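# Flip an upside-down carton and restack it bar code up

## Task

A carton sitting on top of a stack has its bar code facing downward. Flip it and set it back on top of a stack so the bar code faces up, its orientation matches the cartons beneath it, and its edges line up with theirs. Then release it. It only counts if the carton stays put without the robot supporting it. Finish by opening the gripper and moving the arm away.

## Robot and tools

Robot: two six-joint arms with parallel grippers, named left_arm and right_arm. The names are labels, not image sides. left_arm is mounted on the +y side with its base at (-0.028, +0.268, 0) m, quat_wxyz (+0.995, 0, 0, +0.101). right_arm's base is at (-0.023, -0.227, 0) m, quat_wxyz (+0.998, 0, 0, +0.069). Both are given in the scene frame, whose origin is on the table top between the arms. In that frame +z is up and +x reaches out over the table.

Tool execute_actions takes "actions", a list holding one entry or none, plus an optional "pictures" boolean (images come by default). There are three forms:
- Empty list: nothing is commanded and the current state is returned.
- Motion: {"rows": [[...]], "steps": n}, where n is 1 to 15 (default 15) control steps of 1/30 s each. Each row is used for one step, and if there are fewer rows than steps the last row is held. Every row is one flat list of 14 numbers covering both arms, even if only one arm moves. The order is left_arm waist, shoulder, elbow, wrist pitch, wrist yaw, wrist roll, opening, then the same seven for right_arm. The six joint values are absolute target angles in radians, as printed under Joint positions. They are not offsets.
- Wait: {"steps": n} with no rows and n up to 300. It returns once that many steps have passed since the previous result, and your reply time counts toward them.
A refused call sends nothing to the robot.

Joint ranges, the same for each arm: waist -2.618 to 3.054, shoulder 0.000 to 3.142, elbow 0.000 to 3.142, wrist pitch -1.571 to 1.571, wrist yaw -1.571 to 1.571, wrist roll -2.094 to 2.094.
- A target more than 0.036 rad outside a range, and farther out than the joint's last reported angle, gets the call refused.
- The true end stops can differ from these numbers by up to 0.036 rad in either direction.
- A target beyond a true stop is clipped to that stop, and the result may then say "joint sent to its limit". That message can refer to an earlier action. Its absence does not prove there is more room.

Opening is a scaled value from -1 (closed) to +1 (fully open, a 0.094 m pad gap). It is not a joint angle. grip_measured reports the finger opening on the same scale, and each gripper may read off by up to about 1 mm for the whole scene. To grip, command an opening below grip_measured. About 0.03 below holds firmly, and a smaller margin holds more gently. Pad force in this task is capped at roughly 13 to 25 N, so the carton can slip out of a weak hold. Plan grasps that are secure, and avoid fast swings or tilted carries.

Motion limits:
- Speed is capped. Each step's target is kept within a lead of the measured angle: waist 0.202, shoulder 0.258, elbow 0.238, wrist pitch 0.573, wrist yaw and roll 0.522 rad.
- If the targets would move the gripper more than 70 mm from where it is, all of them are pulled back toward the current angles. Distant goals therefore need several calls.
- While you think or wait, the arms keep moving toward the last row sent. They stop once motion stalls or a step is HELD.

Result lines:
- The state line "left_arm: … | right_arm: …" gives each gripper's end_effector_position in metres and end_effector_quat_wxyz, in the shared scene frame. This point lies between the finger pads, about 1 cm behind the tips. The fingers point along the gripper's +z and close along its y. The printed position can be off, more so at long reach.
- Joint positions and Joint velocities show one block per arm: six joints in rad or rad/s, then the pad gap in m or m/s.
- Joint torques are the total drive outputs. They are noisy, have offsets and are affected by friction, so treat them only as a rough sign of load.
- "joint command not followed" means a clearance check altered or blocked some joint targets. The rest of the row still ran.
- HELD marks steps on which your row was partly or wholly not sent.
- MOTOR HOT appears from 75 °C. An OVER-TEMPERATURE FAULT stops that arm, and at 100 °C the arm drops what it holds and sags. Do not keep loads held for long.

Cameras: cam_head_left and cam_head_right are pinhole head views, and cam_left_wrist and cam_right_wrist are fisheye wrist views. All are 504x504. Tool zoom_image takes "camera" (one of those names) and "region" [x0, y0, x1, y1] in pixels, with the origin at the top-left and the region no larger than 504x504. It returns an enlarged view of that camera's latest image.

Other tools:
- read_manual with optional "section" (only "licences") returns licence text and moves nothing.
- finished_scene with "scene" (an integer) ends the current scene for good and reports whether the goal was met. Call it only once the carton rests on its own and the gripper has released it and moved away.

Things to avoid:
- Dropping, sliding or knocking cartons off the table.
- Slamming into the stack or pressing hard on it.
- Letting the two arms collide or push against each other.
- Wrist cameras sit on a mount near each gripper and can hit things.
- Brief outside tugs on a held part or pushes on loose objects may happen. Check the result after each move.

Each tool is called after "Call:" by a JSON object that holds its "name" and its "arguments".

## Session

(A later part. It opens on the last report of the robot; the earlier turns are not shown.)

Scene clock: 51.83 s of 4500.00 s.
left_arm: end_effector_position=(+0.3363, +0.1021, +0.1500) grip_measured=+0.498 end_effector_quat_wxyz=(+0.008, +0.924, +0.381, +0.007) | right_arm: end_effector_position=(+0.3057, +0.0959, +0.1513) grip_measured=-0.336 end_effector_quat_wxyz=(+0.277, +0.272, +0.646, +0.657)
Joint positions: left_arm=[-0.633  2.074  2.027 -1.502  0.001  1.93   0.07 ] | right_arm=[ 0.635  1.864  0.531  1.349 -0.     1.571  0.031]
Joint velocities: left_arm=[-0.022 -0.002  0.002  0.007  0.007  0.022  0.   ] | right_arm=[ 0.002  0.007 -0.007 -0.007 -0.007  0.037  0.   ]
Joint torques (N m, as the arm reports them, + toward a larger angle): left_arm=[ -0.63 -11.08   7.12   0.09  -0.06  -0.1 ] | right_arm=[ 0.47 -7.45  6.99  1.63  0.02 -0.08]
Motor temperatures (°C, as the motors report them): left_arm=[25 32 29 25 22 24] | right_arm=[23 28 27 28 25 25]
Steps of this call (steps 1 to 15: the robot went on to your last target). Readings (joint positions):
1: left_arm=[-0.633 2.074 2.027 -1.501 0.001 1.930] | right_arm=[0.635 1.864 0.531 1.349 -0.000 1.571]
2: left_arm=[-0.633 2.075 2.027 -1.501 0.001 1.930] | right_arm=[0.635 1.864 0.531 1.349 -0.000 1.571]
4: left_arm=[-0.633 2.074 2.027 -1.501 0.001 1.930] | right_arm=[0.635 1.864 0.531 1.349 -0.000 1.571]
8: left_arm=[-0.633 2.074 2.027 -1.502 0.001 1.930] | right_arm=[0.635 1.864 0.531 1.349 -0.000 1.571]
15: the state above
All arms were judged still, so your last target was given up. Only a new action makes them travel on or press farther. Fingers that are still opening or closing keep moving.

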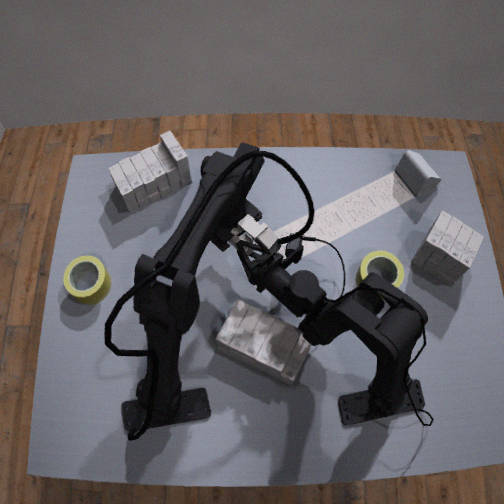

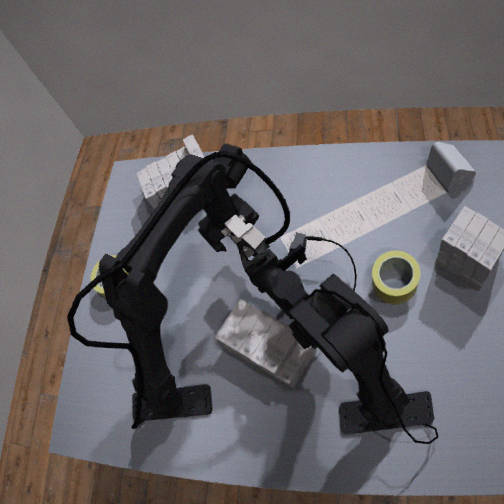

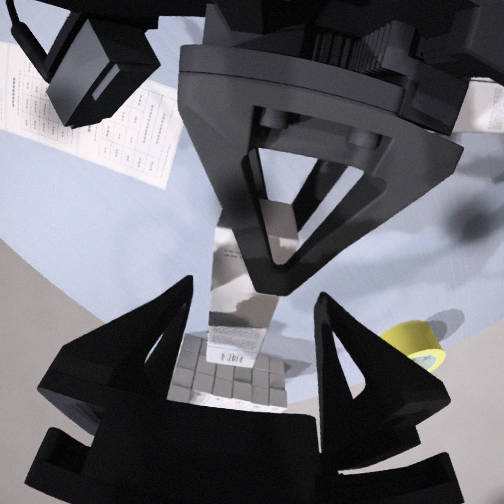

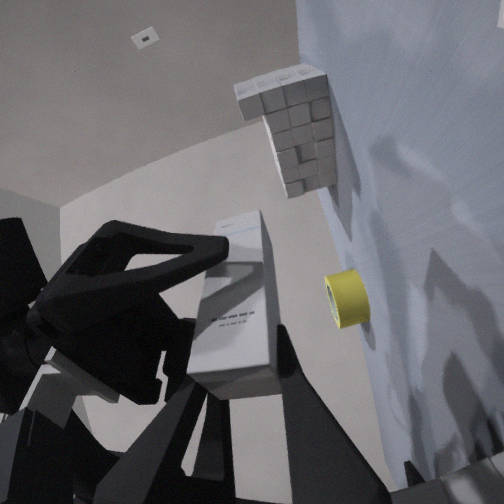

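Call:
{"name": "execute_actions", "arguments": {"actions": [{"rows":[[-0.641,2.09,2.04,-1.5,0,1.91,0.5,0.654,1.86,0.55,1.35,0,1.565,-0.6],[-0.641,2.09,2.04,-1.5,0,1.91,0.5,0.654,1.86,0.55,1.35,0,1.565,-0.6],[-0.641,2.09,2.04,-1.5,0,1.91,0.5,0.654,1.86,0.55,1.35,0,1.565,-0.6],[-0.641,2.09,2.04,-1.5,0,1.91,0.5,0.654,1.86,0.55,1.35,0,1.565,-0.6],[-0.641,2.09,2.04,-1.5,0,1.91,0.5,0.654,1.86,0.55,1.35,0,1.565,-0.6],[-0.641,2.09,2.04,-1.5,0,1.91,0.5,0.654,1.86,0.55,1.35,0,1.565,-0.6],[-0.641,2.09,2.04,-1.5,0,1.91,-0.6,0.654,1.86,0.55,1.35,0,1.565,-0.6]],"steps":15}]}}

Call:
{"name": "execute_actions", "arguments": {"actions": [{"rows":[[-0.641,2.09,2.04,-1.5,0,1.91,-0.6,0.654,1.86,0.55,1.35,0,1.565,0.2],[-0.641,2.09,2.04,-1.5,0,1.91,-0.6,0.654,1.86,0.55,1.35,0,1.565,0.2],[-0.641,2.09,2.04,-1.5,0,1.91,-0.6,0.654,1.86,0.55,1.35,0,1.565,0.2],[-0.641,2.09,2.04,-1.5,0,1.91,-0.6,0.654,1.86,0.55,1.35,0,1.565,0.2],[-0.641,2.09,2.04,-1.5,0,1.91,-0.6,0.654,1.86,0.55,1.35,0,1.565,0.2],[-0.641,2.09,2.04,-1.5,0,1.91,-0.6,0.654,1.86,0.55,1.35,0,1.565,0.2],[-0.641,2.09,2.04,-1.5,0,1.91,-0.6,0.654,1.55,0.13,1.42,0,1.565,0.2]],"steps":15}], "pictures": false}}

Call:
{"name": "execute_actions", "arguments": {"actions": [{"rows":[[-0.641,2.0,2.04,-1.5,0,1.91,-0.6,-0.1,1.55,0.13,1.42,0,1.565,0.2]],"steps":15}], "pictures": false}}

Call:
{"name": "execute_actions", "arguments": {"actions": [{"rows":[[-0.94,1.478,1.386,-1.45,0,-0.22,-0.6,-0.1,1.55,0.13,1.42,0,1.565,0.2]],"steps":15}], "pictures": false}}

Call:
{"name": "execute_actions", "arguments": {"actions": [{"steps":30}], "pictures": false}}

Call:
{"name": "execute_actions", "arguments": {"actions": [{"rows":[[-0.94,1.468,1.2,-1.29,0,-0.22,-0.6,-0.1,1.55,0.13,1.42,0,1.565,0.2]],"steps":15}], "pictures": false}}

Call:
{"name": "execute_actions", "arguments": {"actions": [{"steps":15}]}}

Scene clock: 56.03 s of 4500.00 s.
left_arm: end_effector_position=(+0.3368, +0.1020, +0.1490) grip_measured=-0.343 end_effector_quat_wxyz=(+0.008, +0.922, +0.386, +0.007) | right_arm: end_effector_position=(+0.3017, +0.0999, +0.1506) grip_measured=-0.336 end_effector_quat_wxyz=(+0.272, +0.269, +0.649, +0.658)
Joint positions: left_arm=[-0.633  2.076  2.027 -1.5    0.     1.92   0.031] | right_arm=[ 0.647  1.864  0.531  1.346 -0.002  1.571  0.031]
Joint velocities: left_arm=[-0.007  0.012 -0.012  0.022 -0.051 -0.022  0.001] | right_arm=[ 0.002 -0.002 -0.017 -0.051 -0.007  0.007  0.   ]
Joint torques (N m, as the arm reports them, + toward a larger angle): left_arm=[-0.77 -9.31  7.15  0.32 -0.06 -0.08] | right_arm=[ 0.62 -7.48  7.01  1.74  0.03 -0.08]
Motor temperatures (°C, as the motors report them): left_arm=[25 33 29 25 22 24] | right_arm=[23 28 27 28 25 25]
Steps of this call (steps 1 to 90: nothing new was sent; then 0.70 s passed at rest; steps 91 to 105: all 15 steps of this action). Readings (joint positions):
91: left_arm=[-0.633 2.074 2.027 -1.502 0.001 1.928] | right_arm=[0.636 1.864 0.531 1.349 -0.000 1.571]
92: left_arm=[-0.633 2.074 2.027 -1.502 0.001 1.926] | right_arm=[0.638 1.864 0.531 1.349 -0.000 1.571]
94: left_arm=[-0.633 2.074 2.027 -1.502 0.001 1.924] | right_arm=[0.643 1.864 0.531 1.349 -0.000 1.571]
98: left_arm=[-0.633 2.074 2.027 -1.502 0.001 1.921] | right_arm=[0.646 1.864 0.531 1.349 -0.000 1.571]
105: the state above

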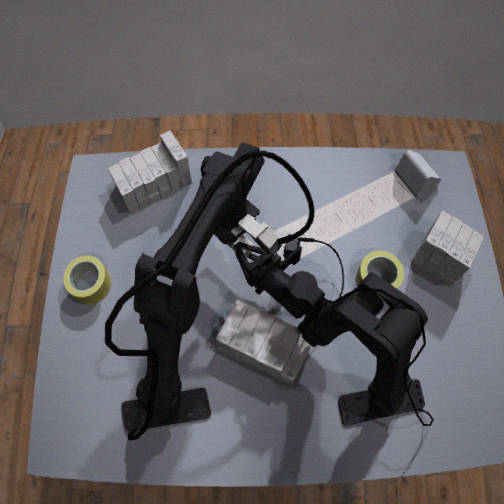

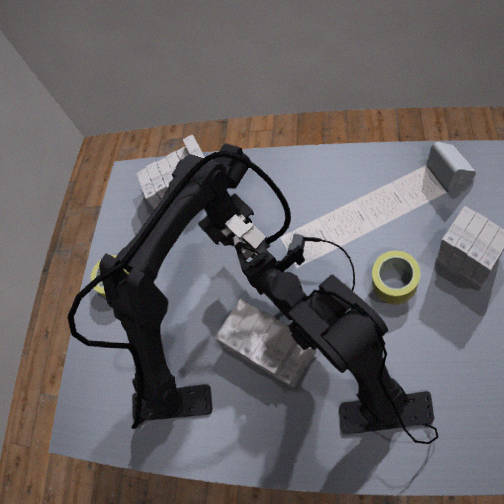

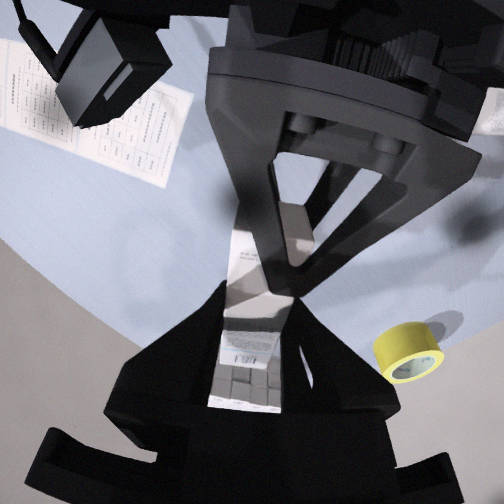

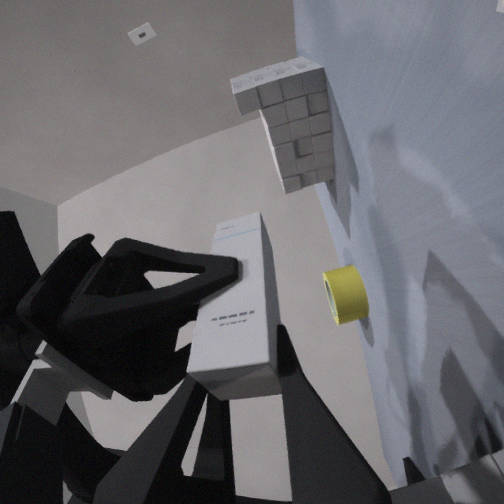

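Scene clock: 56.53 s of 4500.00 s.
left_arm: end_effector_position=(+0.3370, +0.1019, +0.1470) grip_measured=-0.343 end_effector_quat_wxyz=(+0.006, +0.923, +0.386, +0.005) | right_arm: end_effector_position=(+0.2302, +0.0289, +0.1501) grip_measured=+0.198 end_effector_quat_wxyz=(+0.269, +0.270, +0.653, +0.654)
Joint positions: left_arm=[-0.633  2.082  2.027 -1.5    0.     1.92   0.031] | right_arm=[ 0.647  1.548  0.134  1.414 -0.002  1.573  0.056]
Joint velocities: left_arm=[ 0.012 -0.017  0.017 -0.081  0.051  0.007 -0.   ] | right_arm=[ 0.012  0.012  0.007  0.037 -0.095  0.066 -0.001]
Joint torques (N m, as the arm reports them, + toward a larger angle): left_arm=[-0.62 -9.69  7.29  0.28 -0.01 -0.09] | right_arm=[ 0.51 -3.32  4.26  1.74  0.08 -0.12]
Motor temperatures (°C, as the motors report them): left_arm=[25 33 29 25 22 24] | right_arm=[23 28 27 29 25 25]
Steps of this call (steps 1 to 15: all 15 steps of this action). Readings (joint positions):
1: left_arm=[-0.633 2.077 2.027 -1.500 0.000 1.920] | right_arm=[0.647 1.864 0.531 1.345 -0.002 1.572]
2: left_arm=[-0.633 2.077 2.027 -1.500 0.000 1.920] | right_arm=[0.647 1.864 0.531 1.346 -0.002 1.572]
4: left_arm=[-0.633 2.079 2.027 -1.500 0.000 1.920] | right_arm=[0.647 1.864 0.531 1.347 -0.002 1.572]
8: left_arm=[-0.633 2.082 2.027 -1.500 0.000 1.920] | right_arm=[0.647 1.759 0.420 1.348 -0.003 1.572]
15: the state above

Scene clock: 57.03 s of 4500.00 s.
left_arm: end_effector_position=(+0.3342, +0.1033, +0.1789) grip_measured=-0.343 end_effector_quat_wxyz=(+0.038, +0.921, +0.386, +0.035) | right_arm: end_effector_position=(+0.3365, -0.2143, +0.1508) grip_measured=+0.198 end_effector_quat_wxyz=(+0.494, +0.493, +0.505, +0.508)
Joint positions: left_arm=[-0.633  1.998  2.027 -1.497 -0.     1.919  0.031] | right_arm=[-0.101  1.548  0.134  1.417  0.011  1.573  0.056]
Joint velocities: left_arm=[-0.007 -0.002 -0.017  0.037 -0.022  0.037  0.   ] | right_arm=[-0.022 -0.002 -0.007 -0.066 -0.037  0.051 -0.   ]
Joint torques (N m, as the arm reports them, + toward a larger angle): left_arm=[-0.59 -9.49  7.26  0.44 -0.02 -0.08] | right_arm=[ 0.16 -3.51  4.31  1.66 -0.09 -0.11]
Motor temperatures (°C, as the motors report them): left_arm=[25 33 29 25 22 24] | right_arm=[23 28 27 29 25 25]
Steps of this call (steps 1 to 15: all 15 steps of this action). Readings (joint positions):
1: left_arm=[-0.633 2.075 2.027 -1.498 -0.000 1.920] | right_arm=[0.615 1.548 0.134 1.415 -0.022 1.573]
2: left_arm=[-0.633 2.067 2.027 -1.498 -0.000 1.919] | right_arm=[0.550 1.548 0.134 1.417 -0.026 1.573]
4: left_arm=[-0.633 2.040 2.027 -1.497 -0.000 1.919] | right_arm=[0.398 1.548 0.134 1.417 -0.019 1.573]
8: left_arm=[-0.633 1.999 2.027 -1.497 -0.000 1.919] | right_arm=[0.092 1.548 0.134 1.417 -0.010 1.573]
15: the state above

Scene clock: 57.53 s of 4500.00 s.
left_arm: end_effector_position=(+0.1558, +0.0984, +0.1760) grip_measured=-0.343 end_effector_quat_wxyz=(+0.015, +0.620, +0.785, -0.004) | right_arm: end_effector_position=(+0.3364, -0.2135, +0.1508) grip_measured=+0.198 end_effector_quat_wxyz=(+0.493, +0.492, +0.506, +0.509)
Joint positions: left_arm=[-0.949  1.471  1.402 -1.47   0.005  0.59   0.031] | right_arm=[-0.101  1.548  0.134  1.417  0.007  1.573  0.056]
Joint velocities: left_arm=[ 0.002  0.11  -0.056 -0.051 -0.095 -2.821  0.001] | right_arm=[-0.017  0.002 -0.012 -0.037 -0.095 -0.007 -0.   ]
Joint torques (N m, as the arm reports them, + toward a larger angle): left_arm=[ 0.79 -4.99  5.24  0.39 -0.06 -0.03] | right_arm=[ 0.19 -3.5   4.28  1.65 -0.07 -0.09]
Motor temperatures (°C, as the motors report them): left_arm=[25 33 29 25 22 24] | right_arm=[23 28 27 29 25 25]
Steps of this call (steps 1 to 15: all 15 steps of this action). Readings (joint positions):
1: left_arm=[-0.645 1.970 1.985 -1.468 -0.008 1.857] | right_arm=[-0.101 1.548 0.134 1.417 0.010 1.573]
2: left_arm=[-0.669 1.925 1.918 -1.446 -0.015 1.785] | right_arm=[-0.101 1.548 0.134 1.417 0.009 1.573]
4: left_arm=[-0.753 1.817 1.789 -1.438 -0.018 1.642] | right_arm=[-0.101 1.548 0.134 1.417 0.008 1.573]
8: left_arm=[-0.946 1.542 1.506 -1.428 0.000 1.284] | right_arm=[-0.101 1.548 0.134 1.417 0.007 1.573]
15: the state above

Scene clock: 58.53 s of 4500.00 s.
left_arm: end_effector_position=(+0.1569, +0.0974, +0.1743) grip_measured=-0.343 end_effector_quat_wxyz=(+0.013, +0.265, +0.964, -0.009) | right_arm: end_effector_position=(+0.3364, -0.2135, +0.1508) grip_measured=+0.198 end_effector_quat_wxyz=(+0.493, +0.492, +0.506, +0.509)
Joint positions: left_arm=[-0.949  1.476  1.4   -1.464  0.005 -0.209  0.031] | right_arm=[-0.101  1.548  0.134  1.417  0.007  1.573  0.056]
Joint velocities: left_arm=[-0.007  0.002 -0.002 -0.051 -0.022  0.022 -0.   ] | right_arm=[-0.012  0.002 -0.002 -0.007 -0.037  0.007 -0.001]
Joint torques (N m, as the arm reports them, + toward a larger angle): left_arm=[ 0.77 -4.83  5.25  0.45 -0.06 -0.11] | right_arm=[ 0.16 -3.54  4.27  1.65 -0.06 -0.11]
Motor temperatures (°C, as the motors report them): left_arm=[25 33 29 25 22 24] | right_arm=[23 28 27 29 25 25]
Steps of this call (steps 1 to 30: the robot went on to your last target). Readings (joint positions):
1: left_arm=[-0.949 1.474 1.401 -1.469 0.005 0.491] | right_arm=[-0.101 1.548 0.134 1.417 0.007 1.573]
2: left_arm=[-0.949 1.476 1.400 -1.467 0.005 0.391] | right_arm=[-0.101 1.548 0.134 1.417 0.007 1.573]
4: left_arm=[-0.949 1.476 1.400 -1.465 0.005 0.193] | right_arm=[-0.101 1.548 0.134 1.417 0.007 1.573]
8: left_arm=[-0.949 1.476 1.400 -1.464 0.005 -0.047] | right_arm=[-0.101 1.548 0.134 1.417 0.007 1.573]
30: the state above

Scene clock: 59.03 s of 4500.00 s.
left_arm: end_effector_position=(+0.1506, +0.1032, +0.1231) grip_measured=-0.343 end_effector_quat_wxyz=(-0.009, +0.265, +0.964, +0.002) | right_arm: end_effector_position=(+0.3364, -0.2135, +0.1508) grip_measured=+0.198 end_effector_quat_wxyz=(+0.492, +0.492, +0.506, +0.509)
Joint positions: left_arm=[-0.949  1.478  1.199 -1.309  0.005 -0.21   0.031] | right_arm=[-0.101  1.548  0.134  1.417  0.006  1.573  0.056]
Joint velocities: left_arm=[-0.012  0.002 -0.002  0.037 -0.007  0.007  0.001] | right_arm=[-0.002  0.012  0.002 -0.066  0.022 -0.007 -0.001]
Joint torques (N m, as the arm reports them, + toward a larger angle): left_arm=[ 0.82 -6.18  6.29  0.33 -0.05 -0.08] | right_arm=[ 0.19 -3.51  4.29  1.65 -0.06 -0.1 ]
Motor temperatures (°C, as the motors report them): left_arm=[25 33 29 25 22 24] | right_arm=[23 28 27 29 25 25]
Steps of this call (steps 1 to 15: all 15 steps of this action). Readings (joint positions):
1: left_arm=[-0.949 1.468 1.369 -1.430 0.005 -0.209] | right_arm=[-0.101 1.548 0.134 1.417 0.007 1.573]
2: left_arm=[-0.949 1.458 1.321 -1.392 0.005 -0.209] | right_arm=[-0.101 1.548 0.134 1.417 0.007 1.573]
4: left_arm=[-0.949 1.463 1.241 -1.363 0.005 -0.210] | right_arm=[-0.101 1.548 0.134 1.417 0.007 1.573]
8: left_arm=[-0.949 1.479 1.199 -1.339 0.005 -0.210] | right_arm=[-0.101 1.548 0.134 1.417 0.007 1.573]
15: the state above

Scene clock: 59.53 s of 4500.00 s.
left_arm: end_effector_position=(+0.1517, +0.1022, +0.1231) grip_measured=-0.343 end_effector_quat_wxyz=(-0.007, +0.265, +0.964, +0.001) | right_arm: end_effector_position=(+0.3364, -0.2135, +0.1508) grip_measured=+0.198 end_effector_quat_wxyz=(+0.492, +0.492, +0.506, +0.509)
Joint positions: left_arm=[-0.949  1.478  1.199 -1.304  0.005 -0.21   0.031] | right_arm=[-0.101  1.548  0.134  1.417  0.006  1.573  0.056]
Joint velocities: left_arm=[-0.007  0.007  0.012 -0.022 -0.007 -0.007 -0.001] | right_arm=[ 0.002  0.002 -0.012  0.022  0.007  0.007  0.001]
Joint torques (N m, as the arm reports them, + toward a larger angle): left_arm=[ 0.73 -5.93  6.48  0.38 -0.05 -0.1 ] | right_arm=[ 0.17 -3.5   4.29  1.66 -0.05 -0.11]
Motor temperatures (°C, as the motors report them): left_arm=[25 33 29 25 22 24] | right_arm=[23 28 27 29 25 25]
Steps of this call (steps 1 to 15: the robot went on to your last target). Readings (joint positions):
1: left_arm=[-0.949 1.478 1.199 -1.308 0.005 -0.210] | right_arm=[-0.101 1.548 0.134 1.417 0.006 1.573]
2: left_arm=[-0.949 1.478 1.199 -1.307 0.005 -0.210] | right_arm=[-0.101 1.548 0.134 1.417 0.006 1.573]
4: left_arm=[-0.949 1.478 1.199 -1.306 0.005 -0.210] | right_arm=[-0.101 1.548 0.134 1.417 0.006 1.573]
8: left_arm=[-0.949 1.478 1.199 -1.304 0.005 -0.210] | right_arm=[-0.101 1.548 0.134 1.417 0.006 1.573]
15: the state above
All arms were judged still, so your last target was given up. Only a new action makes them travel on or press farther. Fingers that are still opening or closing keep moving.

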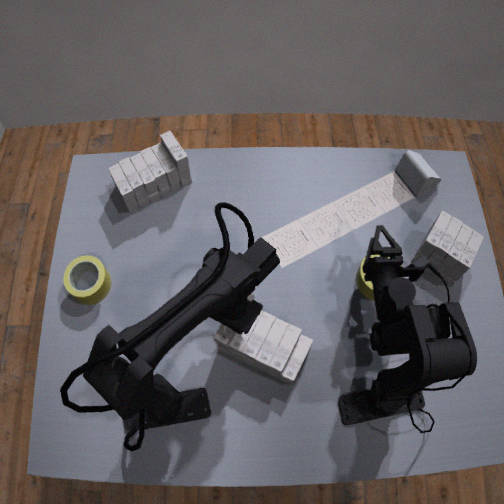

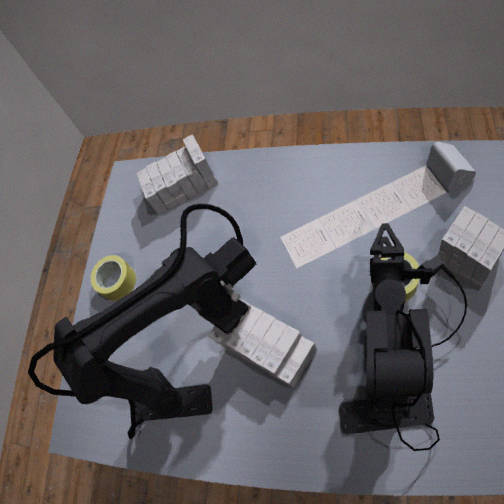

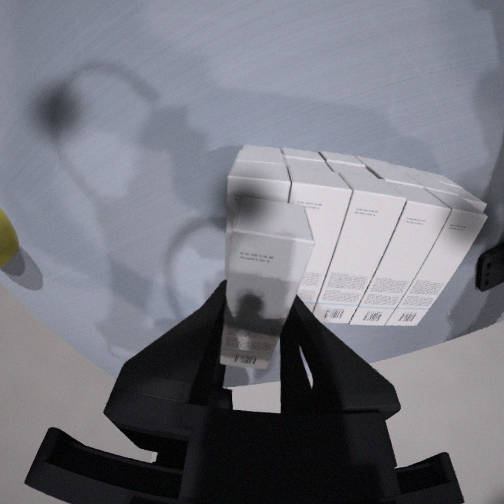

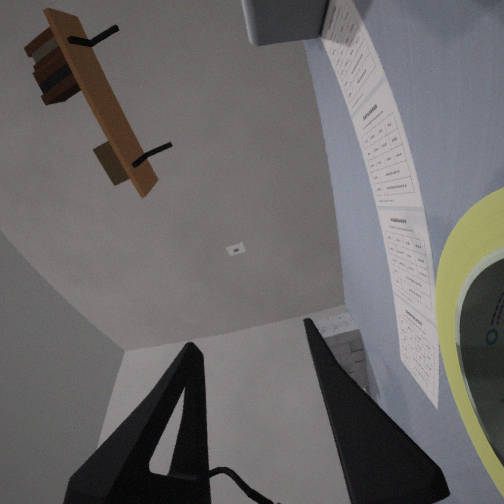

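Call:
{"name": "execute_actions", "arguments": {"actions": [{"rows":[[-0.92,1.478,1.2,-1.26,0,-0.22,-0.6,-0.1,1.55,0.13,1.42,0,1.565,0.2],[-0.92,1.478,1.2,-1.26,0,-0.22,-0.6,-0.1,1.55,0.13,1.42,0,1.565,0.2],[-0.92,1.478,1.2,-1.26,0,-0.22,-0.6,-0.1,1.55,0.13,1.42,0,1.565,0.2],[-0.92,1.478,1.2,-1.26,0,-0.22,-0.6,-0.1,1.55,0.13,1.42,0,1.565,0.2],[-0.92,1.478,1.2,-1.26,0,-0.22,-0.6,-0.1,1.55,0.13,1.42,0,1.565,0.2],[-0.92,1.51,1.2,-1.26,0,-0.22,-0.6,-0.1,1.55,0.13,1.42,0,1.565,0.2]],"steps":15}]}}

Scene clock: 61.73 s of 4500.00 s.
left_arm: end_effector_position=(+0.1601, +0.1013, +0.1169) grip_measured=-0.343 end_effector_quat_wxyz=(-0.006, +0.255, +0.967, +0.001) | right_arm: end_effector_position=(+0.3364, -0.2135, +0.1508) grip_measured=+0.198 end_effector_quat_wxyz=(+0.492, +0.492, +0.506, +0.509)
Joint positions: left_arm=[-0.929  1.505  1.199 -1.276  0.005 -0.21   0.031] | right_arm=[-0.101  1.548  0.134  1.417  0.006  1.573  0.056]
Joint velocities: left_arm=[-0.007  0.007 -0.007  0.081 -0.007 -0.007 -0.   ] | right_arm=[-0.007  0.007 -0.007 -0.051 -0.022  0.007  0.   ]
Joint torques (N m, as the arm reports them, + toward a larger angle): left_arm=[ 0.72 -4.68  6.47  0.38 -0.06 -0.11] | right_arm=[ 0.13 -3.47  4.26  1.65 -0.06 -0.11]
Motor temperatures (°C, as the motors report them): left_arm=[25 32 29 25 22 24] | right_arm=[23 27 27 29 25 25]
Steps of this call (steps 1 to 51: nothing new was sent; steps 52 to 66: all 15 steps of this action). Readings (joint positions):
52: left_arm=[-0.947 1.478 1.199 -1.301 0.005 -0.210] | right_arm=[-0.101 1.548 0.134 1.417 0.006 1.573]
53: left_arm=[-0.942 1.478 1.199 -1.296 0.005 -0.210] | right_arm=[-0.101 1.548 0.134 1.417 0.006 1.573]
55: left_arm=[-0.933 1.478 1.199 -1.287 0.005 -0.210] | right_arm=[-0.101 1.548 0.134 1.417 0.006 1.573]
59: left_arm=[-0.929 1.492 1.199 -1.279 0.005 -0.210] | right_arm=[-0.101 1.548 0.134 1.417 0.006 1.573]
66: the state above

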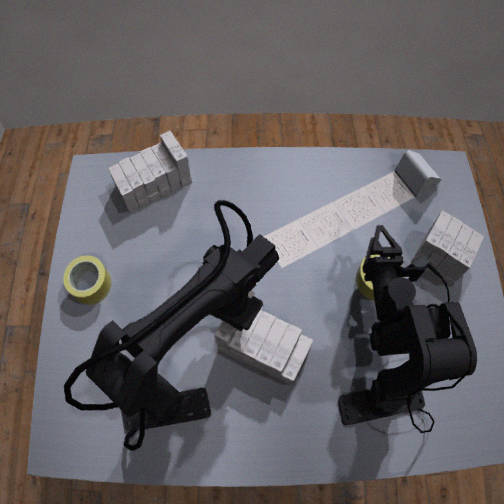

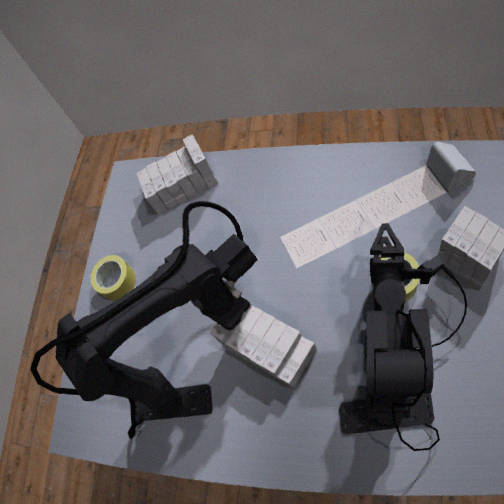

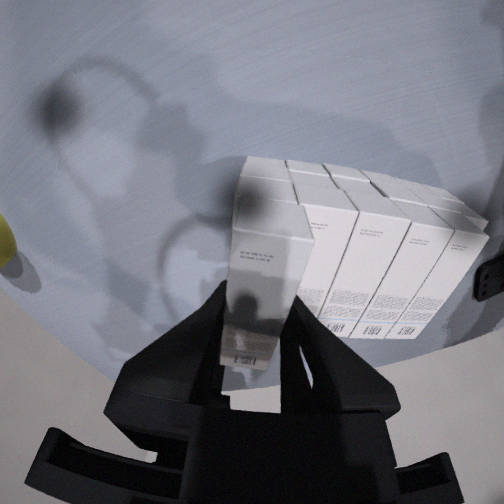

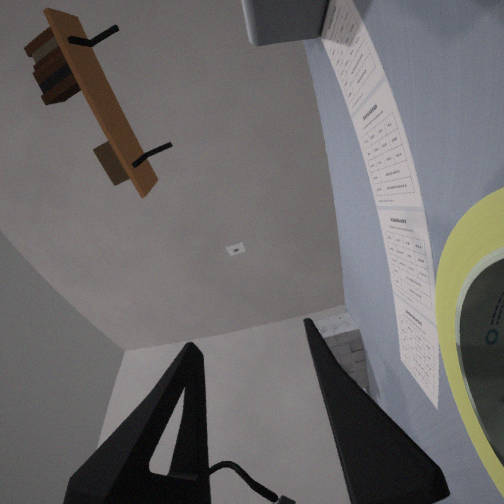

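Aligned. Release and lift.

Call:
{"name": "execute_actions", "arguments": {"actions": [{"rows":[[-0.92,1.51,1.2,-1.26,0,-0.22,0.3,-0.1,1.55,0.13,1.42,0,1.565,0.2],[-0.92,1.51,1.2,-1.26,0,-0.22,0.3,-0.1,1.55,0.13,1.42,0,1.565,0.2],[-0.92,1.51,1.2,-1.26,0,-0.22,0.3,-0.1,1.55,0.13,1.42,0,1.565,0.2],[-0.92,1.51,1.2,-1.26,0,-0.22,0.3,-0.1,1.55,0.13,1.42,0,1.565,0.2],[-0.92,1.51,1.2,-1.26,0,-0.22,0.3,-0.1,1.55,0.13,1.42,0,1.565,0.2],[-0.92,1.51,1.2,-1.26,0,-0.22,0.3,-0.1,1.55,0.13,1.42,0,1.565,0.2],[-0.92,1.5,1.45,-1.5,0,-0.22,0.3,-0.1,1.55,0.13,1.42,0,1.565,0.2]],"steps":15}]}}

Scene clock: 63.63 s of 4500.00 s.
left_arm: end_effector_position=(+0.1704, +0.0922, +0.1820) grip_measured=+0.297 end_effector_quat_wxyz=(+0.031, +0.255, +0.966, -0.018) | right_arm: end_effector_position=(+0.3364, -0.2135, +0.1508) grip_measured=+0.198 end_effector_quat_wxyz=(+0.492, +0.492, +0.506, +0.509)
Joint positions: left_arm=[-0.929  1.493  1.445 -1.45   0.005 -0.211  0.061] | right_arm=[-0.101  1.548  0.134  1.417  0.006  1.573  0.056]
Joint velocities: left_arm=[-0.002  0.042  0.012 -0.3   -0.037 -0.007  0.001] | right_arm=[ 0.007  0.002  0.027  0.022 -0.037 -0.007 -0.001]
Joint torques (N m, as the arm reports them, + toward a larger angle): left_arm=[ 0.67 -4.62  6.61  0.38 -0.07 -0.06] | right_arm=[ 0.19 -3.52  4.28  1.65 -0.05 -0.1 ]
Motor temperatures (°C, as the motors report them): left_arm=[25 32 29 25 22 24] | right_arm=[23 27 27 29 25 25]
Steps of this call (steps 1 to 15: the robot went on to your last target; steps 16 to 42: nothing new was sent; steps 43 to 57: all 15 steps of this action). Readings (joint positions):
43: left_arm=[-0.929 1.505 1.199 -1.276 0.005 -0.210] | right_arm=[-0.101 1.548 0.134 1.417 0.006 1.573]
44: left_arm=[-0.929 1.505 1.199 -1.275 0.005 -0.210] | right_arm=[-0.101 1.548 0.134 1.417 0.006 1.573]
46: left_arm=[-0.929 1.505 1.199 -1.275 0.005 -0.211] | right_arm=[-0.101 1.548 0.134 1.417 0.006 1.573]
50: left_arm=[-0.929 1.524 1.291 -1.369 0.005 -0.211] | right_arm=[-0.101 1.548 0.134 1.417 0.006 1.573]
57: the state above

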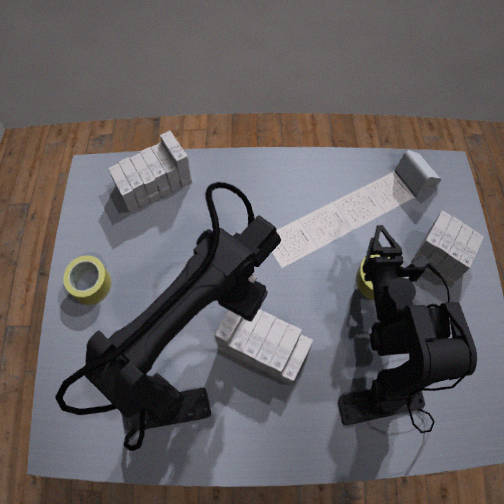

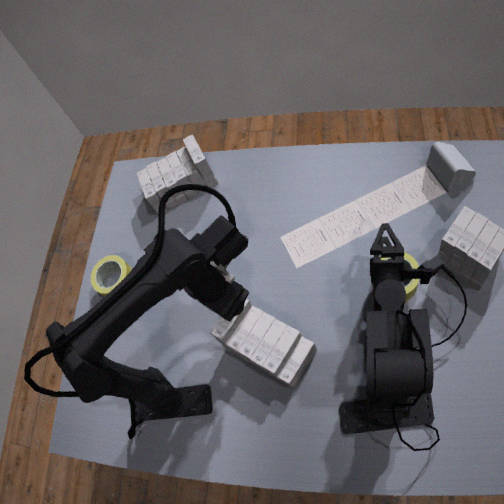

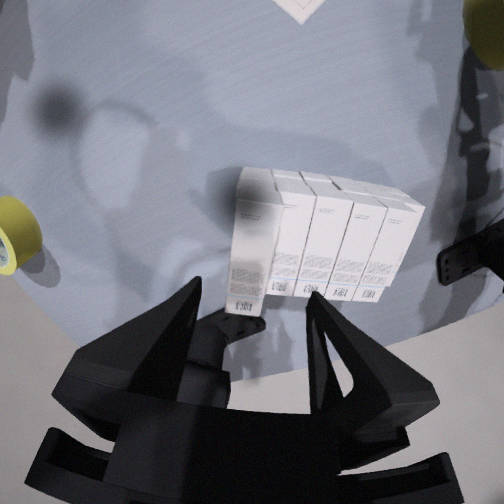

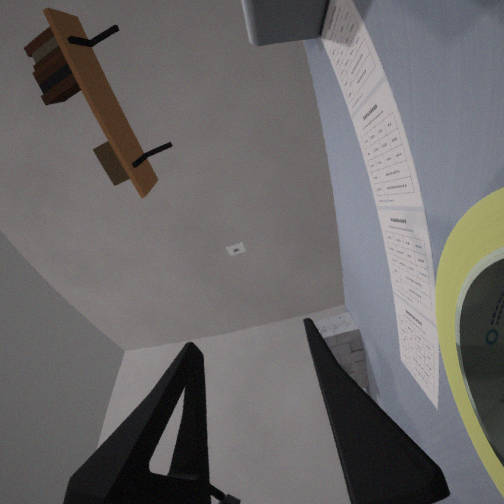

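Call:
{"name": "finished_scene", "arguments": {"scene": 1}}

The scene is finished: the task was done.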